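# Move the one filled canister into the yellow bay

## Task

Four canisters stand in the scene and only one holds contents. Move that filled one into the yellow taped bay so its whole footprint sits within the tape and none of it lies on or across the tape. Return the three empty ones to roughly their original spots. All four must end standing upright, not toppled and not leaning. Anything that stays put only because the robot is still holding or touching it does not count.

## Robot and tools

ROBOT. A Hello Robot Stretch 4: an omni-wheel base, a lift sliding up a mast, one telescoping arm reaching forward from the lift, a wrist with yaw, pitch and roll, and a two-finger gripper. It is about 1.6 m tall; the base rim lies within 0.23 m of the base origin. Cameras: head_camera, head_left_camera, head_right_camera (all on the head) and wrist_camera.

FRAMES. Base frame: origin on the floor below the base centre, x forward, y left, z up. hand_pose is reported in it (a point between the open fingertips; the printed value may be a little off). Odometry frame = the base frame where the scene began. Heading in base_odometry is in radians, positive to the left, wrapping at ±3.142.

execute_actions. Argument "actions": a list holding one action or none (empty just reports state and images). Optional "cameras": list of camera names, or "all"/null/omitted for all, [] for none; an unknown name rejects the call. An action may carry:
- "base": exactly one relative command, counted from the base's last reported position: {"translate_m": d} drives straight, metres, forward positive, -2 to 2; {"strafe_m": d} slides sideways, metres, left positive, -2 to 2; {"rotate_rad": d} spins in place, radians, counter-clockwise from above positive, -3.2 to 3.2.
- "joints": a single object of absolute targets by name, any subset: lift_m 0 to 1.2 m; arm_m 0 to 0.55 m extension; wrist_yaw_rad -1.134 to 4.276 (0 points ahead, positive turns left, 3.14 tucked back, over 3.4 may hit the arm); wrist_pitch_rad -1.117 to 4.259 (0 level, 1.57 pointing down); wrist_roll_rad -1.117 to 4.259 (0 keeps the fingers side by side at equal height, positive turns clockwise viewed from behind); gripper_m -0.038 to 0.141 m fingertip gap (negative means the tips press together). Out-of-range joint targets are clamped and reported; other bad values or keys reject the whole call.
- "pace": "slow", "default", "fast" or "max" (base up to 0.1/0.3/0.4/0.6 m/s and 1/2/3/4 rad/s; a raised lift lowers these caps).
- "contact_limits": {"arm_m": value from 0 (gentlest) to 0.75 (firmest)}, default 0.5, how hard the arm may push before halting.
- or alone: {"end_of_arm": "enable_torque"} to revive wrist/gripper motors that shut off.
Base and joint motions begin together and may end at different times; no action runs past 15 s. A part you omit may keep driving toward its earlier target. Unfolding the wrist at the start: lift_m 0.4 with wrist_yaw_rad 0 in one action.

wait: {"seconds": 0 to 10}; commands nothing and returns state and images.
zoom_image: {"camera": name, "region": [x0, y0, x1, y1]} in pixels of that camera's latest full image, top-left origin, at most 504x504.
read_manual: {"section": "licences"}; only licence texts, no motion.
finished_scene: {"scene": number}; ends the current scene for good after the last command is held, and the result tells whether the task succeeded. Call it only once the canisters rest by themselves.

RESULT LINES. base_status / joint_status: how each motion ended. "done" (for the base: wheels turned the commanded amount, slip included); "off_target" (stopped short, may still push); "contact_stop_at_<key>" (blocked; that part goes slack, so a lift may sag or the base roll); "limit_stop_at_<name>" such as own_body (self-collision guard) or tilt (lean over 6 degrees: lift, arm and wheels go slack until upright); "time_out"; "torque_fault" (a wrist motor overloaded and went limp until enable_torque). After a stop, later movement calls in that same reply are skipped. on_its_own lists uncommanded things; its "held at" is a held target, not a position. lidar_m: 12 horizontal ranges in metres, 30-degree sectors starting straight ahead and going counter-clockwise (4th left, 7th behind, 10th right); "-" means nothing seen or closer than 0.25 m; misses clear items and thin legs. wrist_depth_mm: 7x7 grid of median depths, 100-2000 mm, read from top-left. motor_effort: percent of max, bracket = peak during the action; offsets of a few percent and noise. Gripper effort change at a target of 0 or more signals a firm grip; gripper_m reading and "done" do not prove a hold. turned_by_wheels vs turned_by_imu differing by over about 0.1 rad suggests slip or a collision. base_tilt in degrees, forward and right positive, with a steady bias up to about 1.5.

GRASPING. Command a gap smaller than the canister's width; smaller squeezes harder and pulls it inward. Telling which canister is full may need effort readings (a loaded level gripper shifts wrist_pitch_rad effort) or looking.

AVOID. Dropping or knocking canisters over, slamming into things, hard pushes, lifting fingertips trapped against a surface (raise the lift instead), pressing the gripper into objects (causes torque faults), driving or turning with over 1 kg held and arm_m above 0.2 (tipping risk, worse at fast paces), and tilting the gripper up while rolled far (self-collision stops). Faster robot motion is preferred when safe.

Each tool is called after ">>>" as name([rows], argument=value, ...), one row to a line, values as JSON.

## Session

>>> execute_actions(actions=[])

Scene clock: 0.00 s.
base_odometry: x=+0.000 y=+0.000 heading=+0.000 (m, m, rad; odometry frame)
turned_by_wheels: +0.000 (rad since the last result)
turned_by_imu: +0.000 (rad since the last result)
base_tilt: forward=-0.3 right=+0.0 (deg)
lidar_m: 1.69 1.69 0.85 1.65 1.69 0.94 2.04 2.04 1.03 1.58 0.90 0.86
base_status: not commanded
joint_positions: lift_m=+0.150 arm_m=-0.002 wrist_yaw_rad=+3.081 wrist_pitch_rad=-0.018 wrist_roll_rad=+0.004 gripper_m=+0.057
joint_status: not commanded
motor_effort: lift_m=+19 arm_m=+0 wrist_yaw_rad=+1 wrist_pitch_rad=-6 wrist_roll_rad=+0 gripper_m=-1 wheel_0=+0 wheel_1=+0 wheel_2=+0 (%)
hand_pose: x=-0.1137 y=+0.1047 z=+0.3332 quat_wxyz=(+0.030, +0.009, +0.002, +1.000) (m; base frame)
wrist_depth_mm: - 144 - - - - - / - 124 179 - - - - / - 125 172 - - - - / 111 145 240 - - - - / 222 1983 - - 1138 1042 - / 1042 1308 202 1255 197 1042 1160 / 820 854 866 113 854 778 854
pictures: head_camera, head_left_camera, head_right_camera, wrist_camera
Images, in order (width x height): head_camera 420x560, head_left_camera 420x672, head_right_camera 420x672, wrist_camera 616x392.

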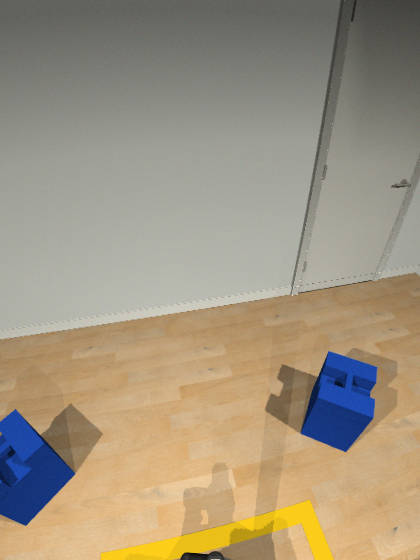

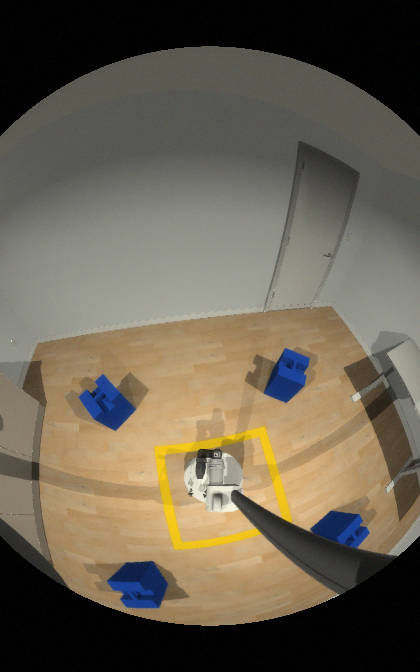

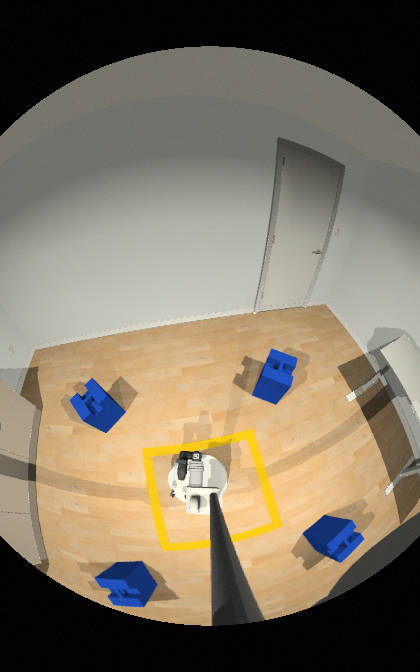

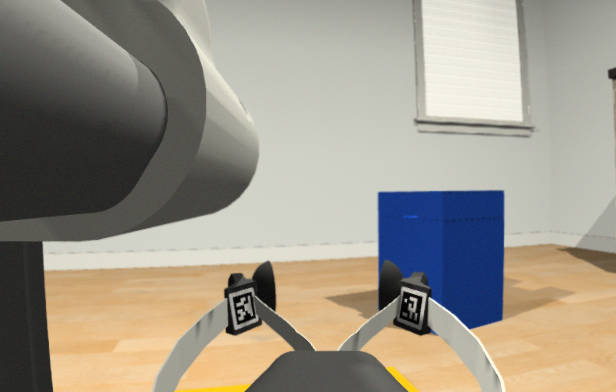

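>>> zoom_image(camera="head_right_camera", region=[50, 330, 380, 620])

>>> zoom_image(camera="head_camera", region=[240, 330, 420, 480])

>>> zoom_image(camera="head_left_camera", region=[60, 350, 200, 470])

Region (50, 330, 380, 620) of head_right_camera's 420x672 image, scaled by 1.527, with more detail than that image has; it fills the top 443 rows of this view, and the rest is white.

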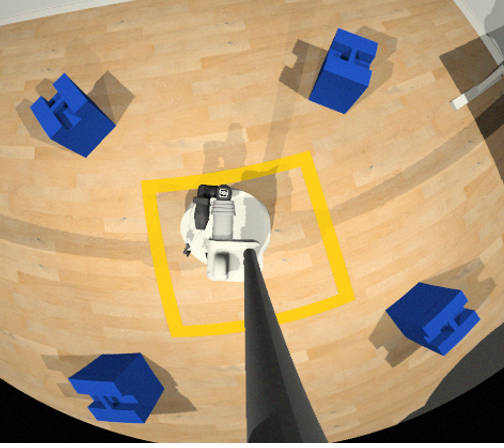

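Region (240, 330, 420, 480) of head_camera's 420x560 image, scaled by 2.800, with more detail than that image has.

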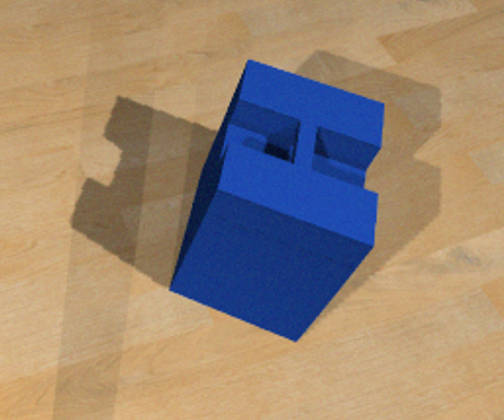

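Region (60, 350, 200, 470) of head_left_camera's 420x672 image, scaled by 3.600, with more detail than that image has; it fills the top 432 rows of this view, and the rest is white.

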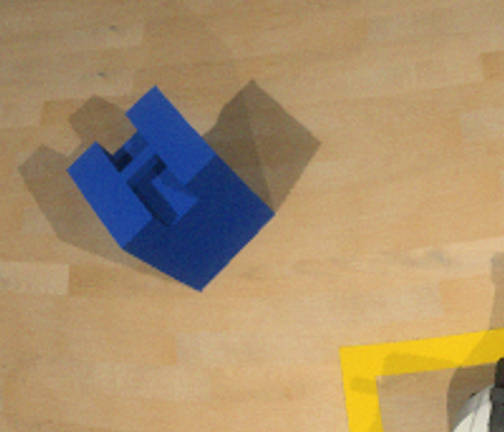

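>>> execute_actions([
  {"base": {"rotate_rad": 1.166}, "joints": {"lift_m": 0.17, "arm_m": 0.33, "wrist_yaw_rad": 0, "gripper_m": 0.0}, "pace": "fast"},
])

Scene clock: 41.43 s.
base_odometry: x=+0.000 y=+0.000 heading=+1.166 (m, m, rad; odometry frame)
turned_by_wheels: +1.166 (rad since the last result)
turned_by_imu: +1.173 (rad since the last result)
base_tilt: forward=-0.3 right=+0.0 (deg)
lidar_m: 0.84 1.65 1.72 0.96 2.02 1.05 1.04 1.60 0.88 0.86 1.69 1.73
base_status: done
joint_positions: lift_m=+0.170 arm_m=+0.329 wrist_yaw_rad=+0.000 wrist_pitch_rad=-0.018 wrist_roll_rad=+0.004 gripper_m=+0.000
joint_status: all done
motor_effort: lift_m=+22(22) arm_m=+8(9) wrist_yaw_rad=+0(9) wrist_pitch_rad=-7(7) wrist_roll_rad=-1(1) gripper_m=-7(6) wheel_0=+0(6) wheel_1=+0(7) wheel_2=+1(8) (%)
hand_pose: x=+0.7880 y=-0.0873 z=+0.3531 quat_wxyz=(+1.000, +0.002, -0.009, +0.000) (m; base frame)
wrist_depth_mm: 1042 1182 1983 - 1756 1397 1182 / 1060 1160 1983 - 1808 1397 1182 / 1060 1138 - - 1756 1430 1182 / 1042 1160 1863 - 1661 1336 1182 / 1060 1118 336 427 296 289 1182 / 1078 1160 334 196 191 289 1118 / 917 854 327 113 296 283 866
pictures: head_camera, head_left_camera, head_right_camera, wrist_camera
Images, in order (width x height): head_camera 420x560, head_left_camera 420x672, head_right_camera 420x672, wrist_camera 616x392.

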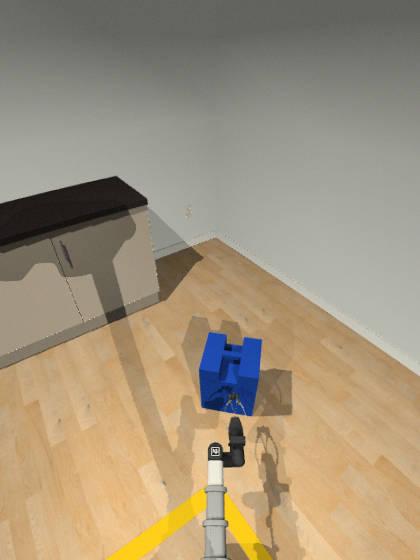

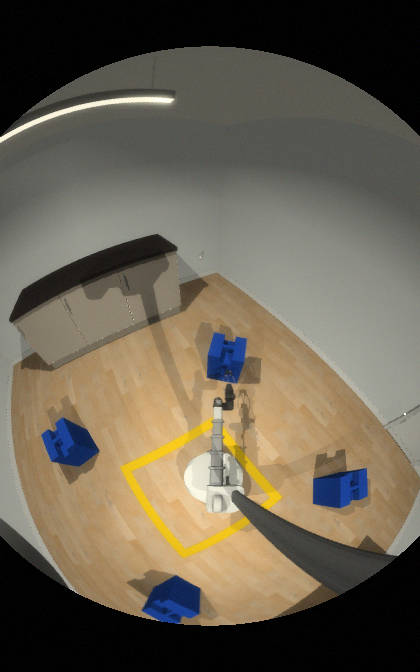

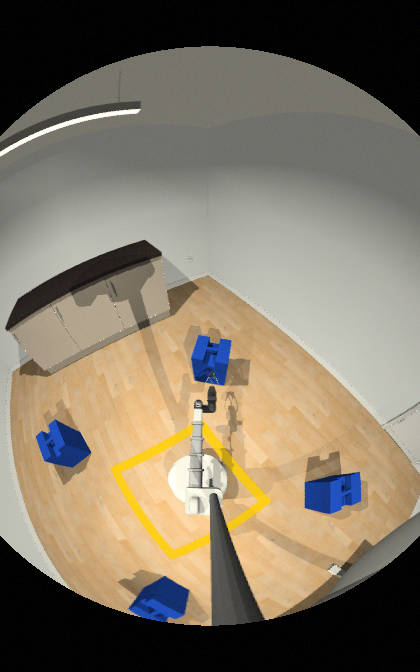

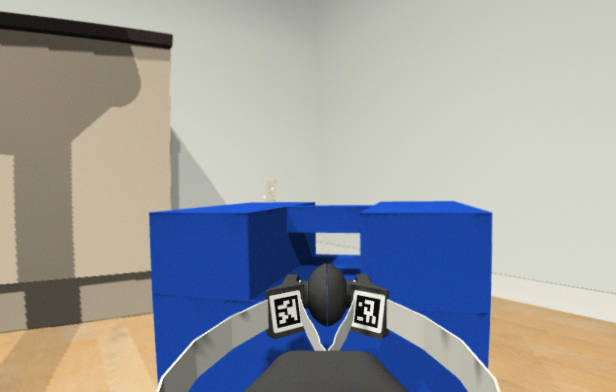

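>>> execute_actions([
  {"joints": {"arm_m": 0.445, "wrist_pitch_rad": 0.35}, "pace": "slow", "contact_limits": {"arm_m": 0.3}},
], cameras=["head_camera", "wrist_camera"])

Scene clock: 48.07 s.
base_odometry: x=+0.000 y=+0.000 heading=+1.166 (m, m, rad; odometry frame)
turned_by_wheels: +0.000 (rad since the last result)
turned_by_imu: +0.002 (rad since the last result)
base_tilt: forward=-0.4 right=+0.1 (deg)
lidar_m: 0.85 1.64 1.69 0.96 2.00 1.08 1.03 1.58 0.86 0.85 1.70 1.73
base_status: not commanded
joint_positions: lift_m=+0.170 arm_m=+0.443 wrist_yaw_rad=-0.001 wrist_pitch_rad=+0.352 wrist_roll_rad=+0.004 gripper_m=+0.000
joint_status: all done
motor_effort: lift_m=+22(22) arm_m=+9(11) wrist_yaw_rad=+2(4) wrist_pitch_rad=-6(7) wrist_roll_rad=+0(0) gripper_m=-6(4) wheel_0=+0(1) wheel_1=+0(0) wheel_2=+0(1) (%)
contact_limits: arm_m 0.3
hand_pose: x=+0.8850 y=-0.0876 z=+0.2485 quat_wxyz=(+0.985, +0.002, +0.175, -0.001) (m; base frame)
wrist_depth_mm: 891 960 960 1042 182 172 - / 904 220 232 389 187 177 172 / 1008 236 236 279 197 186 183 / 1025 251 236 221 208 196 192 / 759 271 251 234 221 207 627 / 591 296 266 196 191 220 535 / 492 462 274 113 247 228 469
pictures: head_camera, wrist_camera
Images, in order (width x height): head_camera 420x560, wrist_camera 616x392.

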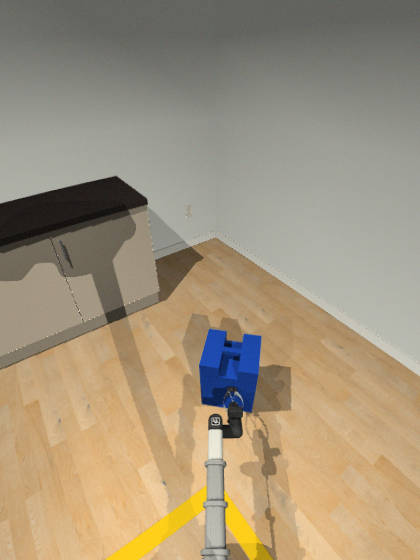

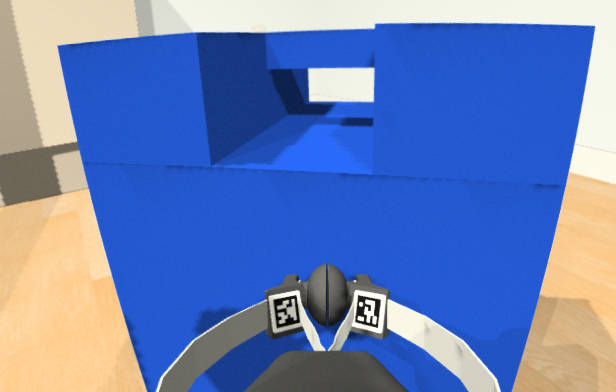

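>>> execute_actions([
  {"base": {"rotate_rad": -1.764}, "joints": {"arm_m": 0.365}, "pace": "fast"},
], cameras=["head_camera", "head_right_camera", "wrist_camera"])

Scene clock: 54.60 s.
base_odometry: x=+0.000 y=+0.000 heading=-0.598 (m, m, rad; odometry frame)
turned_by_wheels: -1.764 (rad since the last result)
turned_by_imu: -1.768 (rad since the last result)
base_tilt: forward=-0.4 right=+0.0 (deg)
lidar_m: 0.85 1.70 1.69 0.88 0.91 1.66 0.98 1.12 2.01 1.03 1.60 1.56
base_status: done
joint_positions: lift_m=+0.170 arm_m=+0.366 wrist_yaw_rad=+0.000 wrist_pitch_rad=+0.352 wrist_roll_rad=+0.004 gripper_m=+0.000
joint_status: all done
motor_effort: lift_m=+22(22) arm_m=-8(11) wrist_yaw_rad=+1(5) wrist_pitch_rad=-5(8) wrist_roll_rad=+0(1) gripper_m=-2(4) wheel_0=+1(9) wheel_1=+1(9) wheel_2=+1(9) (%)
hand_pose: x=+0.8082 y=-0.0875 z=+0.2486 quat_wxyz=(+0.985, +0.002, +0.175, +0.000) (m; base frame)
wrist_depth_mm: 1098 1205 788 931 1078 1618 1576 / 1118 1205 258 265 268 278 1576 / 1160 1255 273 279 283 1205 1430 / 1078 976 291 296 301 842 946 / 759 759 306 310 320 668 691 / 597 591 324 196 191 539 559 / 504 492 345 113 362 445 469
pictures: head_camera, head_right_camera, wrist_camera
Images, in order (width x height): head_camera 420x560, head_right_camera 420x672, wrist_camera 616x392.

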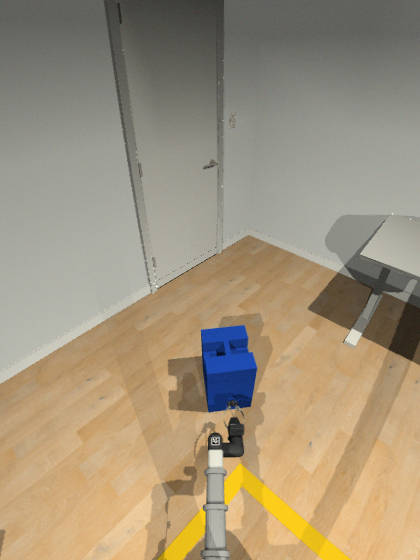

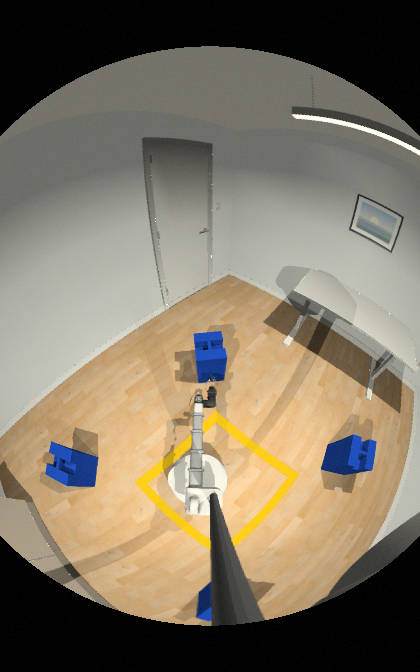

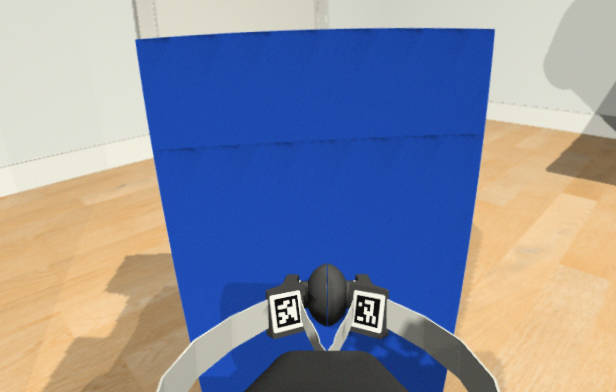

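>>> execute_actions([
  {"joints": {"arm_m": 0.465}, "pace": "slow", "contact_limits": {"arm_m": 0.3}},
], cameras=["head_camera", "head_right_camera", "wrist_camera"])

Scene clock: 59.07 s.
base_odometry: x=+0.000 y=+0.000 heading=-0.598 (m, m, rad; odometry frame)
turned_by_wheels: +0.000 (rad since the last result)
turned_by_imu: +0.002 (rad since the last result)
base_tilt: forward=-0.4 right=-0.1 (deg)
lidar_m: 0.88 1.69 1.68 0.87 0.92 1.66 0.96 1.09 2.02 1.02 1.57 1.57
base_status: not commanded
joint_positions: lift_m=+0.170 arm_m=+0.463 wrist_yaw_rad=-0.001 wrist_pitch_rad=+0.352 wrist_roll_rad=+0.004 gripper_m=+0.000
joint_status: all done
motor_effort: lift_m=+22(22) arm_m=+9(12) wrist_yaw_rad=+2(3) wrist_pitch_rad=-7(7) wrist_roll_rad=+0(1) gripper_m=-5(2) wheel_0=+1(1) wheel_1=+1(1) wheel_2=+1(1) (%)
contact_limits: arm_m 0.3
hand_pose: x=+0.9050 y=-0.0876 z=+0.2485 quat_wxyz=(+0.985, +0.002, +0.175, -0.001) (m; base frame)
wrist_depth_mm: 991 634 185 187 191 195 1464 / 1042 185 190 194 198 203 1464 / 1078 195 200 205 209 214 1430 / 1042 208 212 217 221 228 931 / 759 221 224 229 236 244 699 / 585 240 236 197 191 263 554 / 496 469 248 113 267 279 469
pictures: head_camera, head_right_camera, wrist_camera
Images, in order (width x height): head_camera 420x560, head_right_camera 420x672, wrist_camera 616x392.

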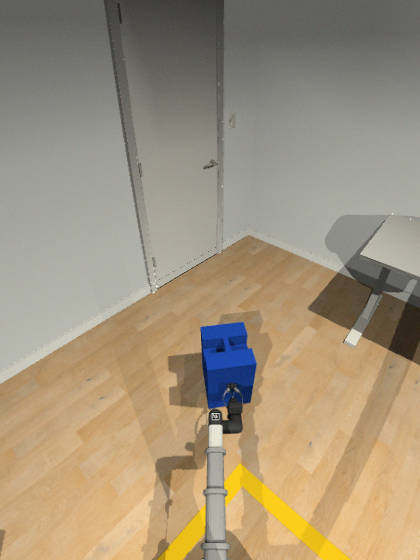

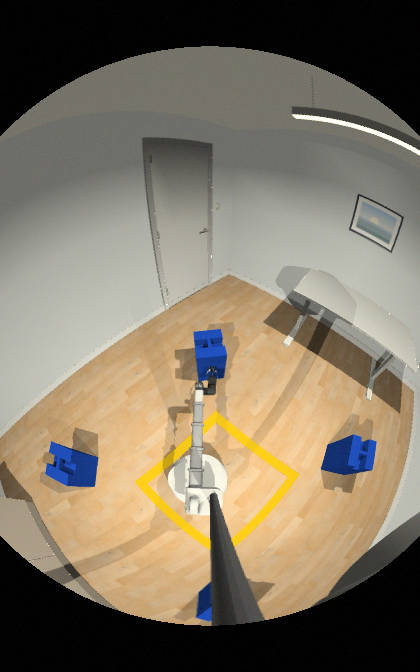

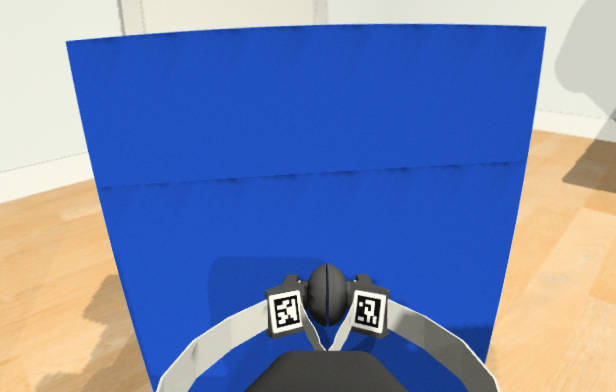

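>>> zoom_image(camera="head_right_camera", region=[280, 400, 420, 520])

Region (280, 400, 420, 520) of head_right_camera's 420x672 image, scaled by 3.600, with more detail than that image has; it fills the top 432 rows of this view, and the rest is white.

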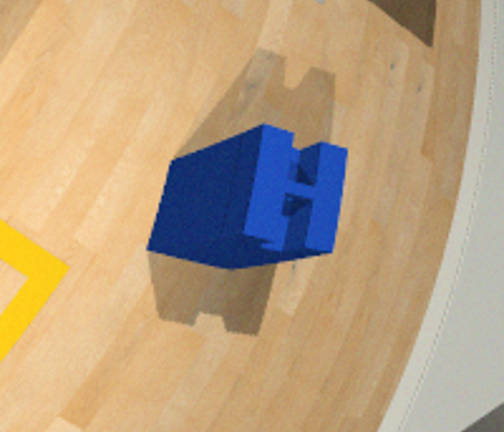

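>>> execute_actions([
  {"base": {"rotate_rad": -1.5}, "joints": {"arm_m": 0.46}, "pace": "fast"},
], cameras=["head_camera", "head_right_camera", "wrist_camera"])

Scene clock: 88.37 s.
base_odometry: x=+0.000 y=+0.000 heading=-2.098 (m, m, rad; odometry frame)
turned_by_wheels: -1.500 (rad since the last result)
turned_by_imu: -1.503 (rad since the last result)
base_tilt: forward=-0.3 right=+0.1 (deg)
lidar_m: 1.04 1.58 0.91 0.89 1.69 1.70 0.86 1.65 1.66 0.96 2.01 2.00
base_status: done
joint_positions: lift_m=+0.170 arm_m=+0.461 wrist_yaw_rad=+0.000 wrist_pitch_rad=+0.352 wrist_roll_rad=+0.004 gripper_m=+0.000
joint_status: all done
motor_effort: lift_m=+22(22) arm_m=-8(10) wrist_yaw_rad=+1(3) wrist_pitch_rad=-6(6) wrist_roll_rad=-2(1) gripper_m=-4(3) wheel_0=+1(10) wheel_1=+1(8) wheel_2=+1(9) (%)
hand_pose: x=+0.9031 y=-0.0875 z=+0.2486 quat_wxyz=(+0.985, +0.002, +0.175, +0.000) (m; base frame)
wrist_depth_mm: 1499 1661 1863 1098 991 1336 1205 / 1576 1661 404 343 340 1366 1229 / 1576 1499 436 362 362 1336 1229 / 1042 1025 466 384 389 946 946 / 750 750 500 407 424 699 707 / 591 591 539 196 191 564 554 / 496 492 466 113 455 449 473
pictures: head_camera, head_right_camera, wrist_camera
Images, in order (width x height): head_camera 420x560, head_right_camera 420x672, wrist_camera 616x392.

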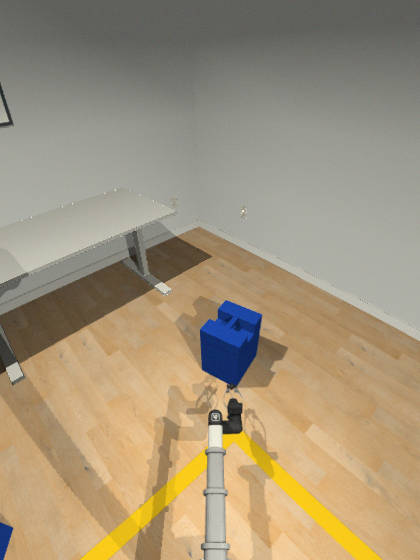

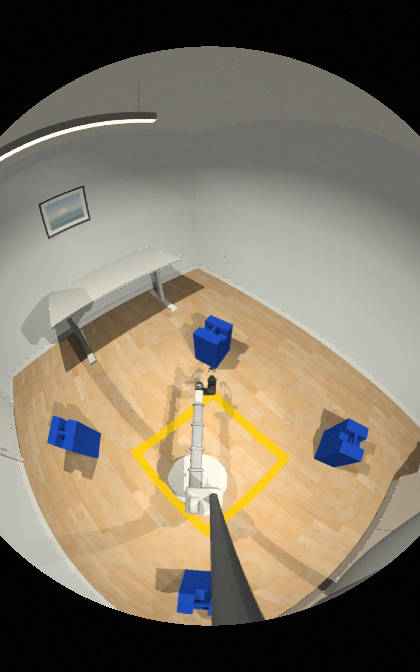

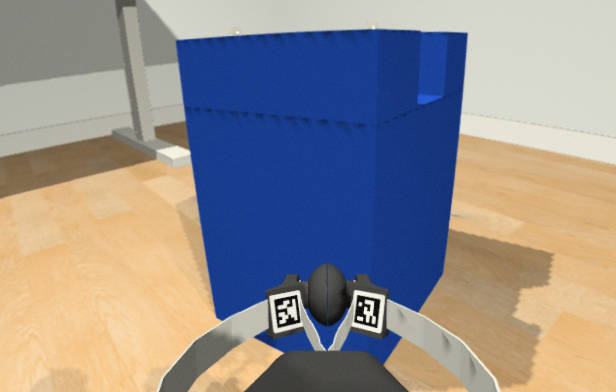

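>>> execute_actions([
  {"base": {"translate_m": 0.085}, "joints": {"arm_m": 0.546}, "pace": "slow", "contact_limits": {"arm_m": 0.3}},
], cameras=["head_camera", "head_right_camera", "wrist_camera"])

Scene clock: 93.43 s.
base_odometry: x=-0.042 y=-0.073 heading=-2.095 (m, m, rad; odometry frame)
turned_by_wheels: +0.002 (rad since the last result)
turned_by_imu: +0.004 (rad since the last result)
base_tilt: forward=-0.4 right=+0.0 (deg)
lidar_m: 0.94 1.52 1.52 0.87 1.77 1.76 0.96 1.72 1.73 0.97 1.93 1.95
base_status: done
joint_positions: lift_m=+0.170 arm_m=+0.538 wrist_yaw_rad=+0.006 wrist_pitch_rad=+0.364 wrist_roll_rad=+0.004 gripper_m=+0.000
joint_status: arm_m contact_stop (moved +0.077 of +0.085)
on_its_own: arm_m is slack since a contact_stop (your +0.546 is given up); wrist_yaw_rad is at rest, and its effort (-16) is outside its rest range (-13 to +13); wrist_pitch_rad is at rest, and its effort (-40) is outside its rest range (-23 to +23)
motor_effort: lift_m=+22(22) arm_m=+0(15) wrist_yaw_rad=-16(16) wrist_pitch_rad=-40(48) wrist_roll_rad=-1(1) gripper_m=-6(5) wheel_0=+16(22) wheel_1=+10(14) wheel_2=+1(7) (%)
contact_limits: arm_m 0.3
hand_pose: x=+0.9791 y=-0.0859 z=+0.2455 quat_wxyz=(+0.984, +0.001, +0.181, +0.002) (m; base frame)
wrist_depth_mm: 1430 723 220 187 164 180 1118 / 1464 282 232 198 172 200 1160 / 1464 1308 249 210 182 232 1182 / 991 904 268 224 191 277 878 / 741 699 290 236 204 353 668 / 574 574 293 198 201 500 535 / 484 469 327 113 224 439 455
pictures: head_camera, head_right_camera, wrist_camera
Images, in order (width x height): head_camera 420x560, head_right_camera 420x672, wrist_camera 616x392.

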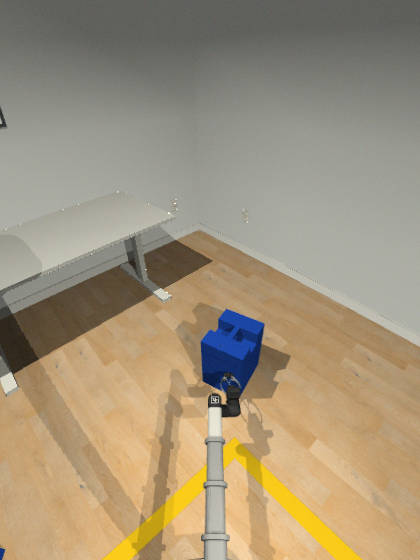

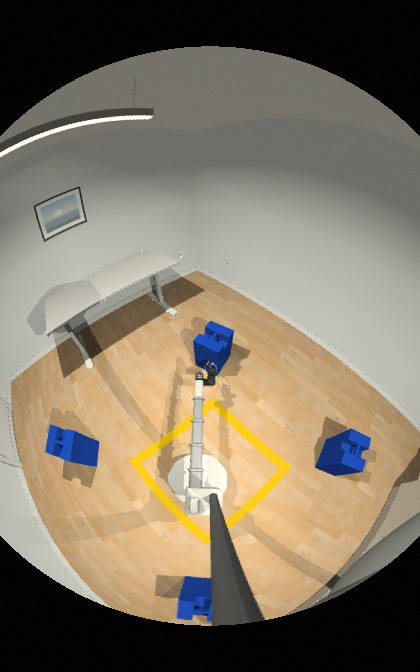

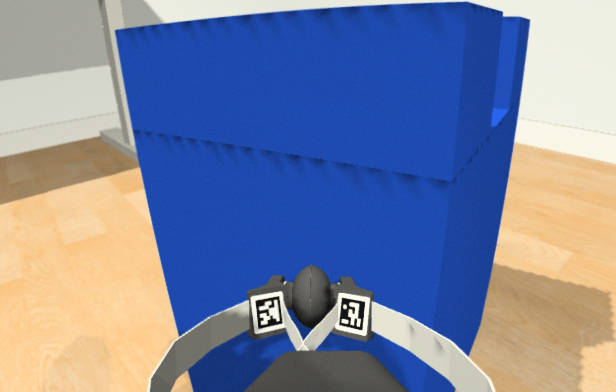

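>>> zoom_image(camera="head_camera", region=[90, 180, 330, 460])

Region (90, 180, 330, 460) of head_camera's 420x560 image, scaled by 1.800, with more detail than that image has; it fills the left 432 columns of this view, and the rest is white.

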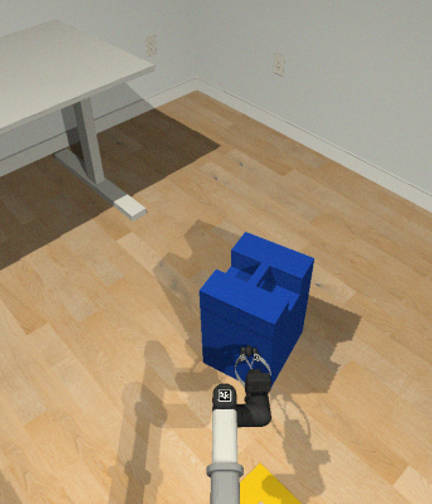

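>>> execute_actions([
  {"base": {"strafe_m": -0.56}, "joints": {"arm_m": 0.0, "wrist_yaw_rad": 3.14, "wrist_pitch_rad": 0.0, "lift_m": 0.19}, "pace": "fast"},
])

Scene clock: 216.07 s.
base_odometry: x=-0.527 y=+0.207 heading=-2.095 (m, m, rad; odometry frame)
turned_by_wheels: +0.000 (rad since the last result)
turned_by_imu: +0.004 (rad since the last result)
base_tilt: forward=-0.3 right=+0.0 (deg)
lidar_m: 1.18 1.03 1.92 1.45 2.17 1.06 1.53 1.34 1.36 0.40 0.55 1.54
base_status: done
joint_positions: lift_m=+0.190 arm_m=+0.001 wrist_yaw_rad=+3.140 wrist_pitch_rad=+0.002 wrist_roll_rad=+0.004 gripper_m=+0.000
joint_status: all done
motor_effort: lift_m=+22(26) arm_m=-8(6) wrist_yaw_rad=+1(6) wrist_pitch_rad=-7(49) wrist_roll_rad=+1(0) gripper_m=-4(5) wheel_0=+0(23) wheel_1=+1(13) wheel_2=+1(3) (%)
hand_pose: x=-0.1160 y=+0.0880 z=+0.3674 quat_wxyz=(+0.001, -0.001, +0.002, +1.000) (m; base frame)
wrist_depth_mm: - 143 143 - - - 1863 / - 110 143 - - - 1863 / - 116 144 - - - 1863 / 148 146 199 - - 1205 1983 / 216 1430 1618 - - 1078 1756 / 225 1308 1336 197 192 1078 1229 / 222 904 854 113 891 820 878
pictures: head_camera, head_left_camera, head_right_camera, wrist_camera
Images, in order (width x height): head_camera 420x560, head_left_camera 420x672, head_right_camera 420x672, wrist_camera 616x392.

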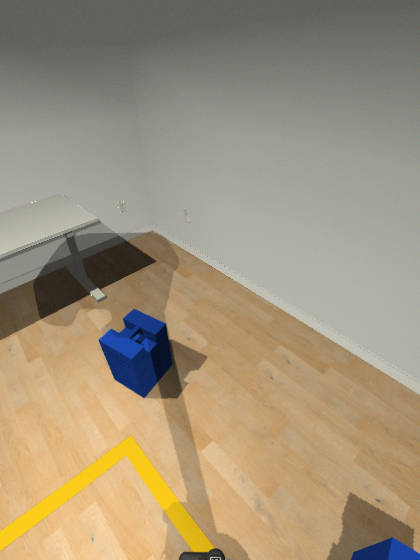

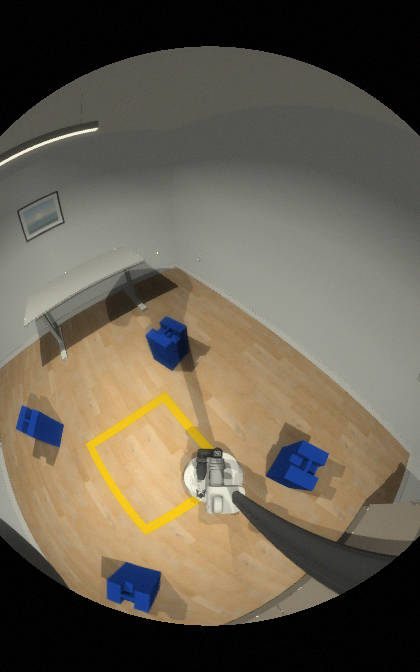

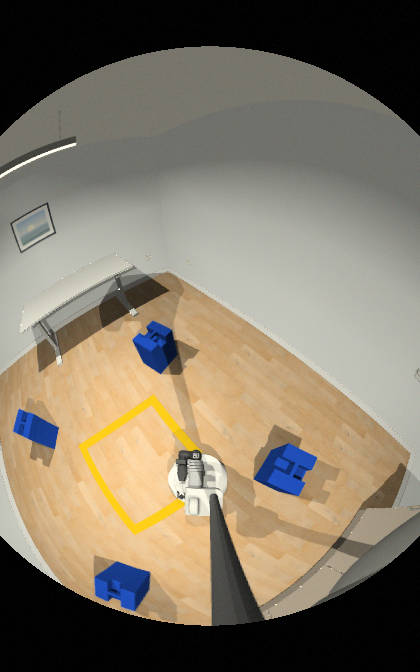

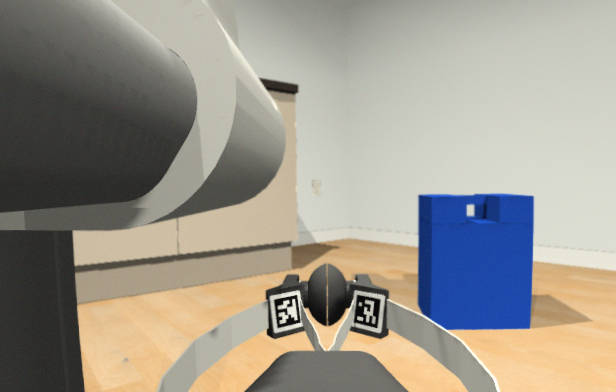

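>>> zoom_image(camera="head_camera", region=[80, 290, 240, 420])

Region (80, 290, 240, 420) of head_camera's 420x560 image, scaled by 3.150, with more detail than that image has; it fills the top 410 rows of this view, and the rest is white.

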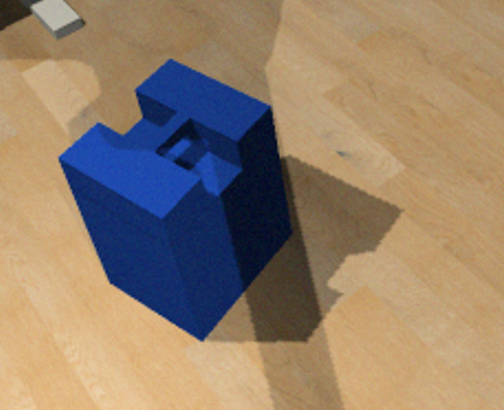

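>>> execute_actions([
  {"base": {"translate_m": 1.6}, "pace": "max"},
], cameras=["head_left_camera", "head_right_camera", "wrist_camera"])

Scene clock: 228.37 s.
base_odometry: x=-1.328 y=-1.178 heading=-2.096 (m, m, rad; odometry frame)
turned_by_wheels: +0.000 (rad since the last result)
turned_by_imu: -0.002 (rad since the last result)
base_tilt: forward=-0.3 right=+0.0 (deg)
lidar_m: 0.53 0.98 0.89 0.95 0.48 0.47 1.69 1.49 0.92 0.51 0.42 0.43
base_status: done
joint_positions: lift_m=+0.190 arm_m=+0.001 wrist_yaw_rad=+3.140 wrist_pitch_rad=+0.002 wrist_roll_rad=+0.004 gripper_m=+0.000
joint_status: not commanded
motor_effort: lift_m=+22(22) arm_m=-8(8) wrist_yaw_rad=+1(0) wrist_pitch_rad=-7(7) wrist_roll_rad=+0(0) gripper_m=-6(5) wheel_0=-2(7) wheel_1=+0(7) wheel_2=-1(15) (%)
hand_pose: x=-0.1160 y=+0.0879 z=+0.3674 quat_wxyz=(+0.001, -0.001, +0.002, +1.000) (m; base frame)
wrist_depth_mm: - 143 143 - - - - / - 110 143 - - - - / - 116 144 - - - - / 148 145 198 - - - - / 216 1618 1808 - - 496 449 / 224 1308 1308 196 191 496 449 / 221 917 842 113 891 469 455
pictures: head_left_camera, head_right_camera, wrist_camera
Images, in order (width x height): head_left_camera 420x672, head_right_camera 420x672, wrist_camera 616x392.

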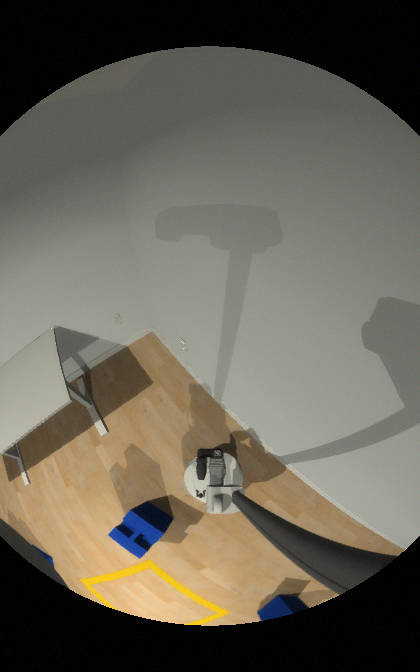

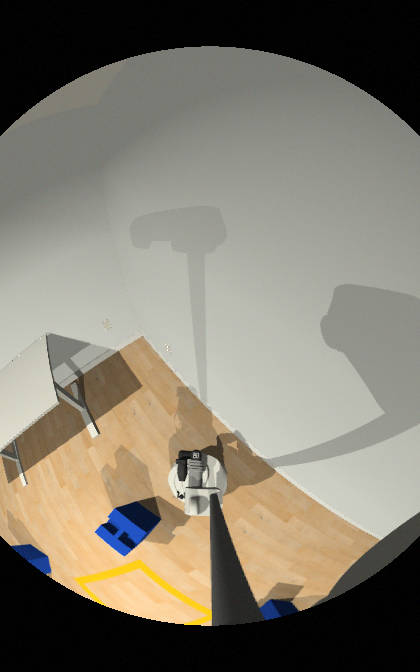

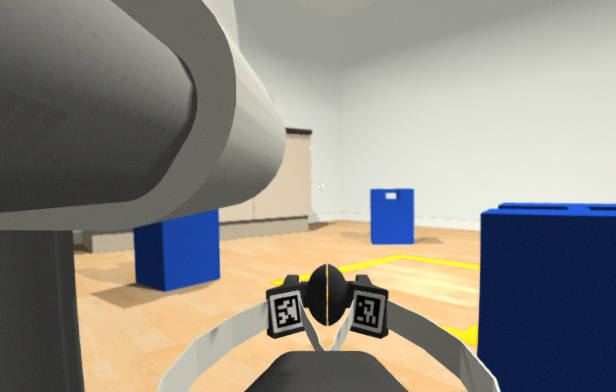

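>>> execute_actions([
  {"base": {"strafe_m": 0.45}, "pace": "max"},
], cameras=["head_left_camera", "head_right_camera", "wrist_camera"])

Scene clock: 235.00 s.
base_odometry: x=-0.939 y=-1.403 heading=-2.095 (m, m, rad; odometry frame)
turned_by_wheels: +0.000 (rad since the last result)
turned_by_imu: +0.002 (rad since the last result)
base_tilt: forward=-0.4 right=+0.0 (deg)
lidar_m: 0.93 1.25 0.44 0.58 0.96 0.40 0.25 0.37 1.57 0.91 0.77 0.77
base_status: done
joint_positions: lift_m=+0.190 arm_m=+0.001 wrist_yaw_rad=+3.140 wrist_pitch_rad=+0.002 wrist_roll_rad=+0.004 gripper_m=+0.000
joint_status: not commanded
motor_effort: lift_m=+22(22) arm_m=-8(8) wrist_yaw_rad=+0(1) wrist_pitch_rad=-7(7) wrist_roll_rad=-1(0) gripper_m=-4(6) wheel_0=+0(10) wheel_1=+2(19) wheel_2=-1(1) (%)
hand_pose: x=-0.1160 y=+0.0879 z=+0.3674 quat_wxyz=(+0.001, -0.001, +0.002, +1.000) (m; base frame)
wrist_depth_mm: - 143 143 - - - - / - 110 143 - - - - / - 116 144 - - - - / 148 145 198 - - - 1661 / 216 1661 442 418 1808 - 1464 / 224 1182 449 197 191 1281 1229 / 221 878 415 113 820 820 891
pictures: head_left_camera, head_right_camera, wrist_camera
Images, in order (width x height): head_left_camera 420x672, head_right_camera 420x672, wrist_camera 616x392.

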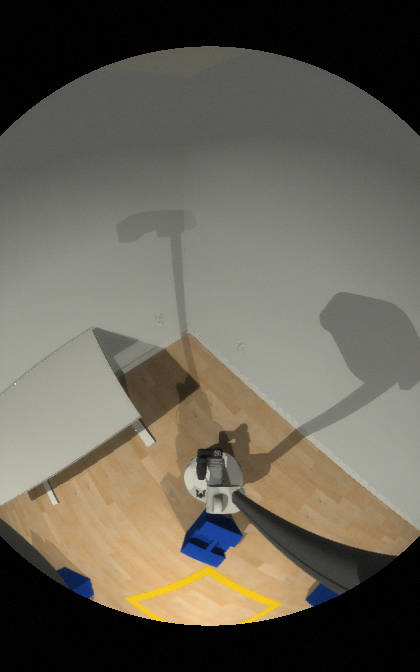

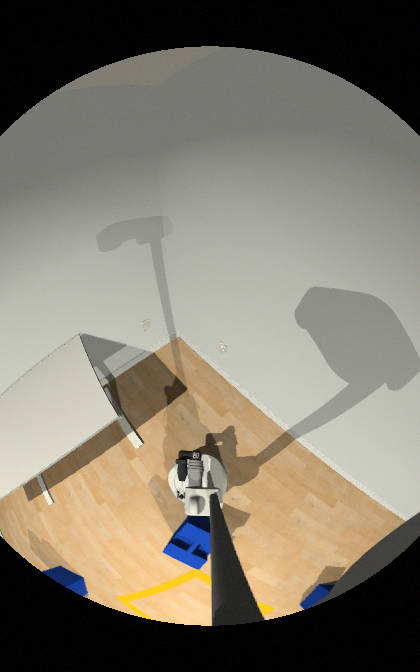

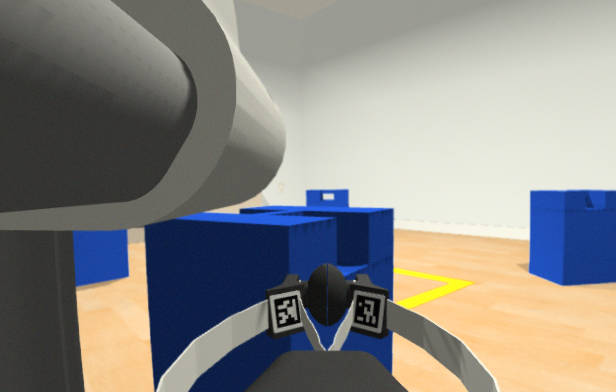

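>>> execute_actions([
  {"base": {"translate_m": -0.16}, "pace": "slow"},
], cameras=["head_left_camera", "head_right_camera", "wrist_camera"])

Scene clock: 240.57 s.
base_odometry: x=-0.859 y=-1.265 heading=-2.096 (m, m, rad; odometry frame)
turned_by_wheels: +0.000 (rad since the last result)
turned_by_imu: +0.003 (rad since the last result)
base_tilt: forward=-0.3 right=-0.1 (deg)
lidar_m: 1.03 0.57 0.57 0.68 1.20 0.25 0.26 0.31 1.76 1.02 0.88 0.87
base_status: done
joint_positions: lift_m=+0.190 arm_m=+0.001 wrist_yaw_rad=+3.140 wrist_pitch_rad=+0.002 wrist_roll_rad=+0.004 gripper_m=+0.000
joint_status: not commanded
motor_effort: lift_m=+21(22) arm_m=-8(8) wrist_yaw_rad=+0(1) wrist_pitch_rad=-6(7) wrist_roll_rad=+1(1) gripper_m=-5(5) wheel_0=-8(10) wheel_1=-9(12) wheel_2=+12(14) (%)
hand_pose: x=-0.1161 y=+0.0879 z=+0.3674 quat_wxyz=(+0.001, -0.001, +0.002, +1.000) (m; base frame)
wrist_depth_mm: - 143 143 - - - - / - 110 143 - - - - / - 116 144 - - - - / 147 145 199 - - - - / 216 366 345 324 1808 - 1499 / 224 373 343 196 191 1281 1229 / 223 373 334 113 831 820 891
pictures: head_left_camera, head_right_camera, wrist_camera
Images, in order (width x height): head_left_camera 420x672, head_right_camera 420x672, wrist_camera 616x392.

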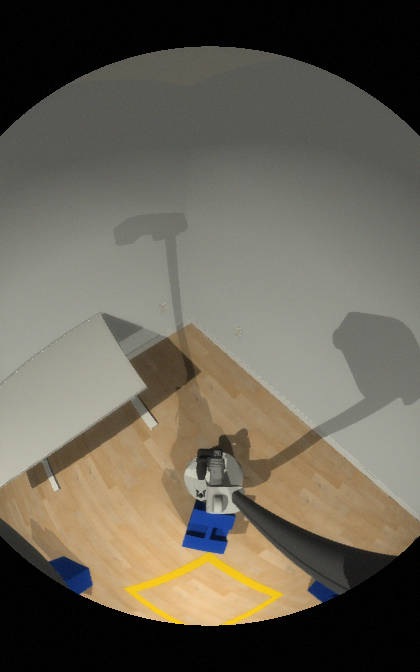

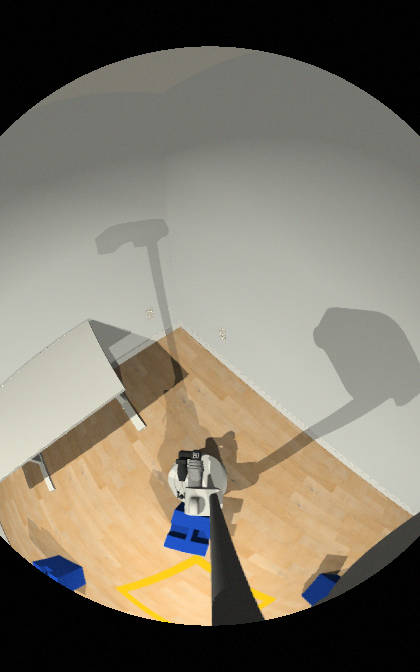

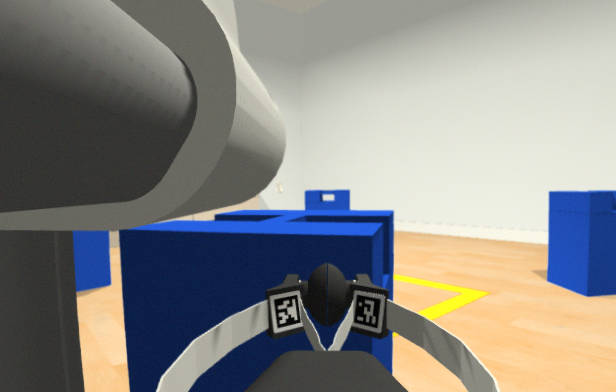

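>>> execute_actions([
  {"base": {"translate_m": -0.4}, "pace": "default"},
], cameras=["head_left_camera", "head_right_camera", "wrist_camera"])

Scene clock: 249.37 s.
base_odometry: x=-0.658 y=-0.920 heading=-2.096 (m, m, rad; odometry frame)
turned_by_wheels: +0.000 (rad since the last result)
turned_by_imu: +0.005 (rad since the last result)
base_tilt: forward=-0.4 right=+0.0 (deg)
lidar_m: 1.40 0.83 0.87 1.02 1.34 0.25 0.25 1.32 1.30 1.34 1.16 1.15
base_status: done
joint_positions: lift_m=+0.190 arm_m=+0.001 wrist_yaw_rad=+3.140 wrist_pitch_rad=+0.002 wrist_roll_rad=+0.004 gripper_m=+0.000
joint_status: not commanded
motor_effort: lift_m=+22(22) arm_m=-8(7) wrist_yaw_rad=+1(0) wrist_pitch_rad=-7(6) wrist_roll_rad=-1(0) gripper_m=-6(4) wheel_0=-6(13) wheel_1=-7(19) wheel_2=+8(18) (%)
hand_pose: x=-0.1161 y=+0.0879 z=+0.3674 quat_wxyz=(+0.001, -0.001, +0.002, +1.000) (m; base frame)
wrist_depth_mm: - 143 143 - - - - / - 110 143 - - - - / - 115 144 - - - - / 148 145 198 - - - - / 216 - 351 320 297 - - / 224 1308 347 198 191 1255 1229 / 222 917 336 113 291 820 891
pictures: head_left_camera, head_right_camera, wrist_camera
Images, in order (width x height): head_left_camera 420x672, head_right_camera 420x672, wrist_camera 616x392.

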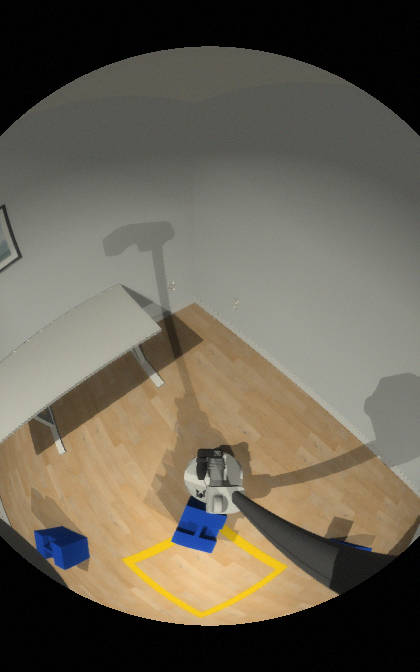

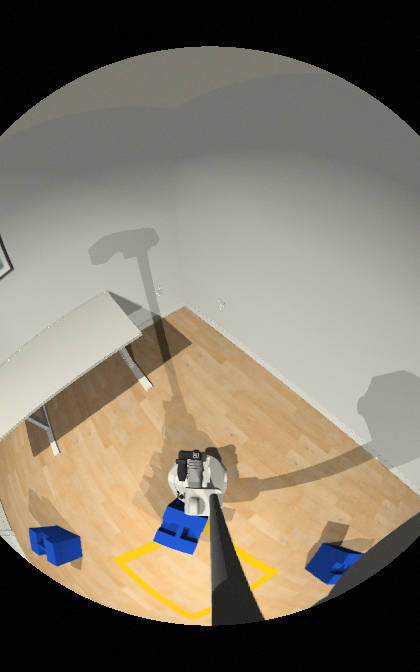

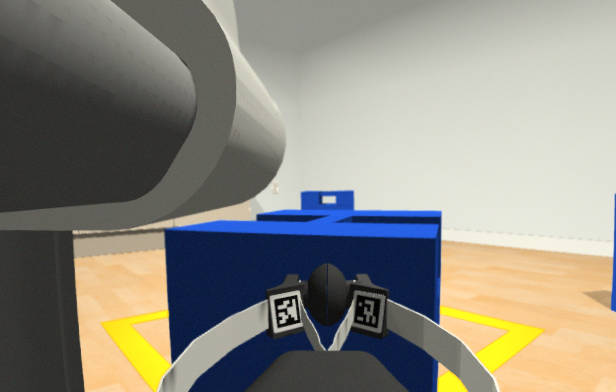

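>>> execute_actions([
  {"base": {"strafe_m": 0.12}, "pace": "default"},
], cameras=["head_left_camera", "wrist_camera"])

Scene clock: 261.10 s.
base_odometry: x=-0.555 y=-0.980 heading=-2.096 (m, m, rad; odometry frame)
turned_by_wheels: +0.000 (rad since the last result)
turned_by_imu: +0.002 (rad since the last result)
base_tilt: forward=-0.3 right=+0.1 (deg)
lidar_m: 1.47 0.78 0.77 0.89 1.24 0.28 0.27 0.26 1.39 1.45 1.24 1.24
base_status: done
joint_positions: lift_m=+0.190 arm_m=+0.001 wrist_yaw_rad=+3.140 wrist_pitch_rad=+0.002 wrist_roll_rad=+0.004 gripper_m=+0.000
joint_status: not commanded
motor_effort: lift_m=+22(22) arm_m=-8(7) wrist_yaw_rad=+0(0) wrist_pitch_rad=-6(7) wrist_roll_rad=+0(0) gripper_m=-4(3) wheel_0=-4(18) wheel_1=+0(13) wheel_2=+7(10) (%)
hand_pose: x=-0.1161 y=+0.0879 z=+0.3674 quat_wxyz=(+0.001, -0.001, +0.002, +1.000) (m; base frame)
wrist_depth_mm: - 143 143 - - - - / - 110 143 - - - - / - 115 144 - - - - / 147 145 198 - - - - / 216 368 343 338 - - 1863 / 223 370 343 197 191 1281 1205 / 222 373 338 113 878 809 878
pictures: head_left_camera, wrist_camera
Images, in order (width x height): head_left_camera 420x672, wrist_camera 616x392.

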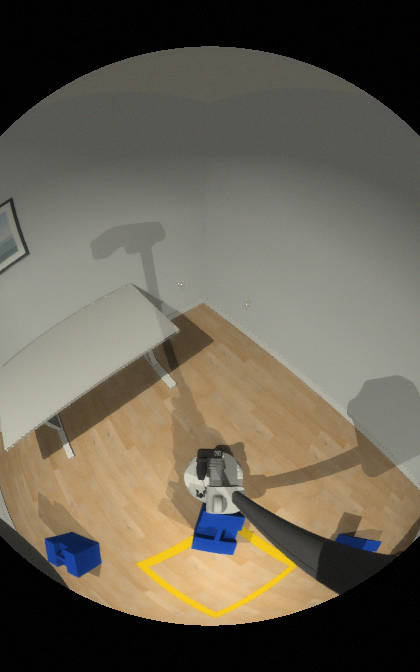

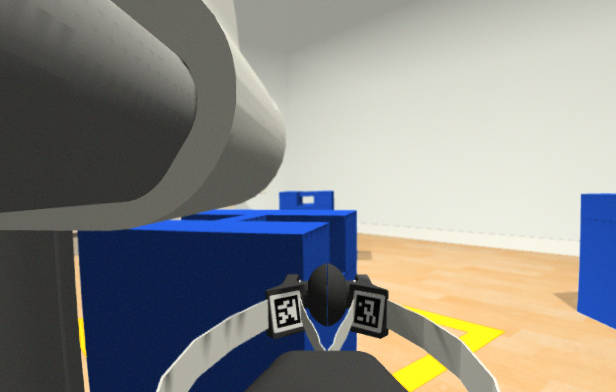

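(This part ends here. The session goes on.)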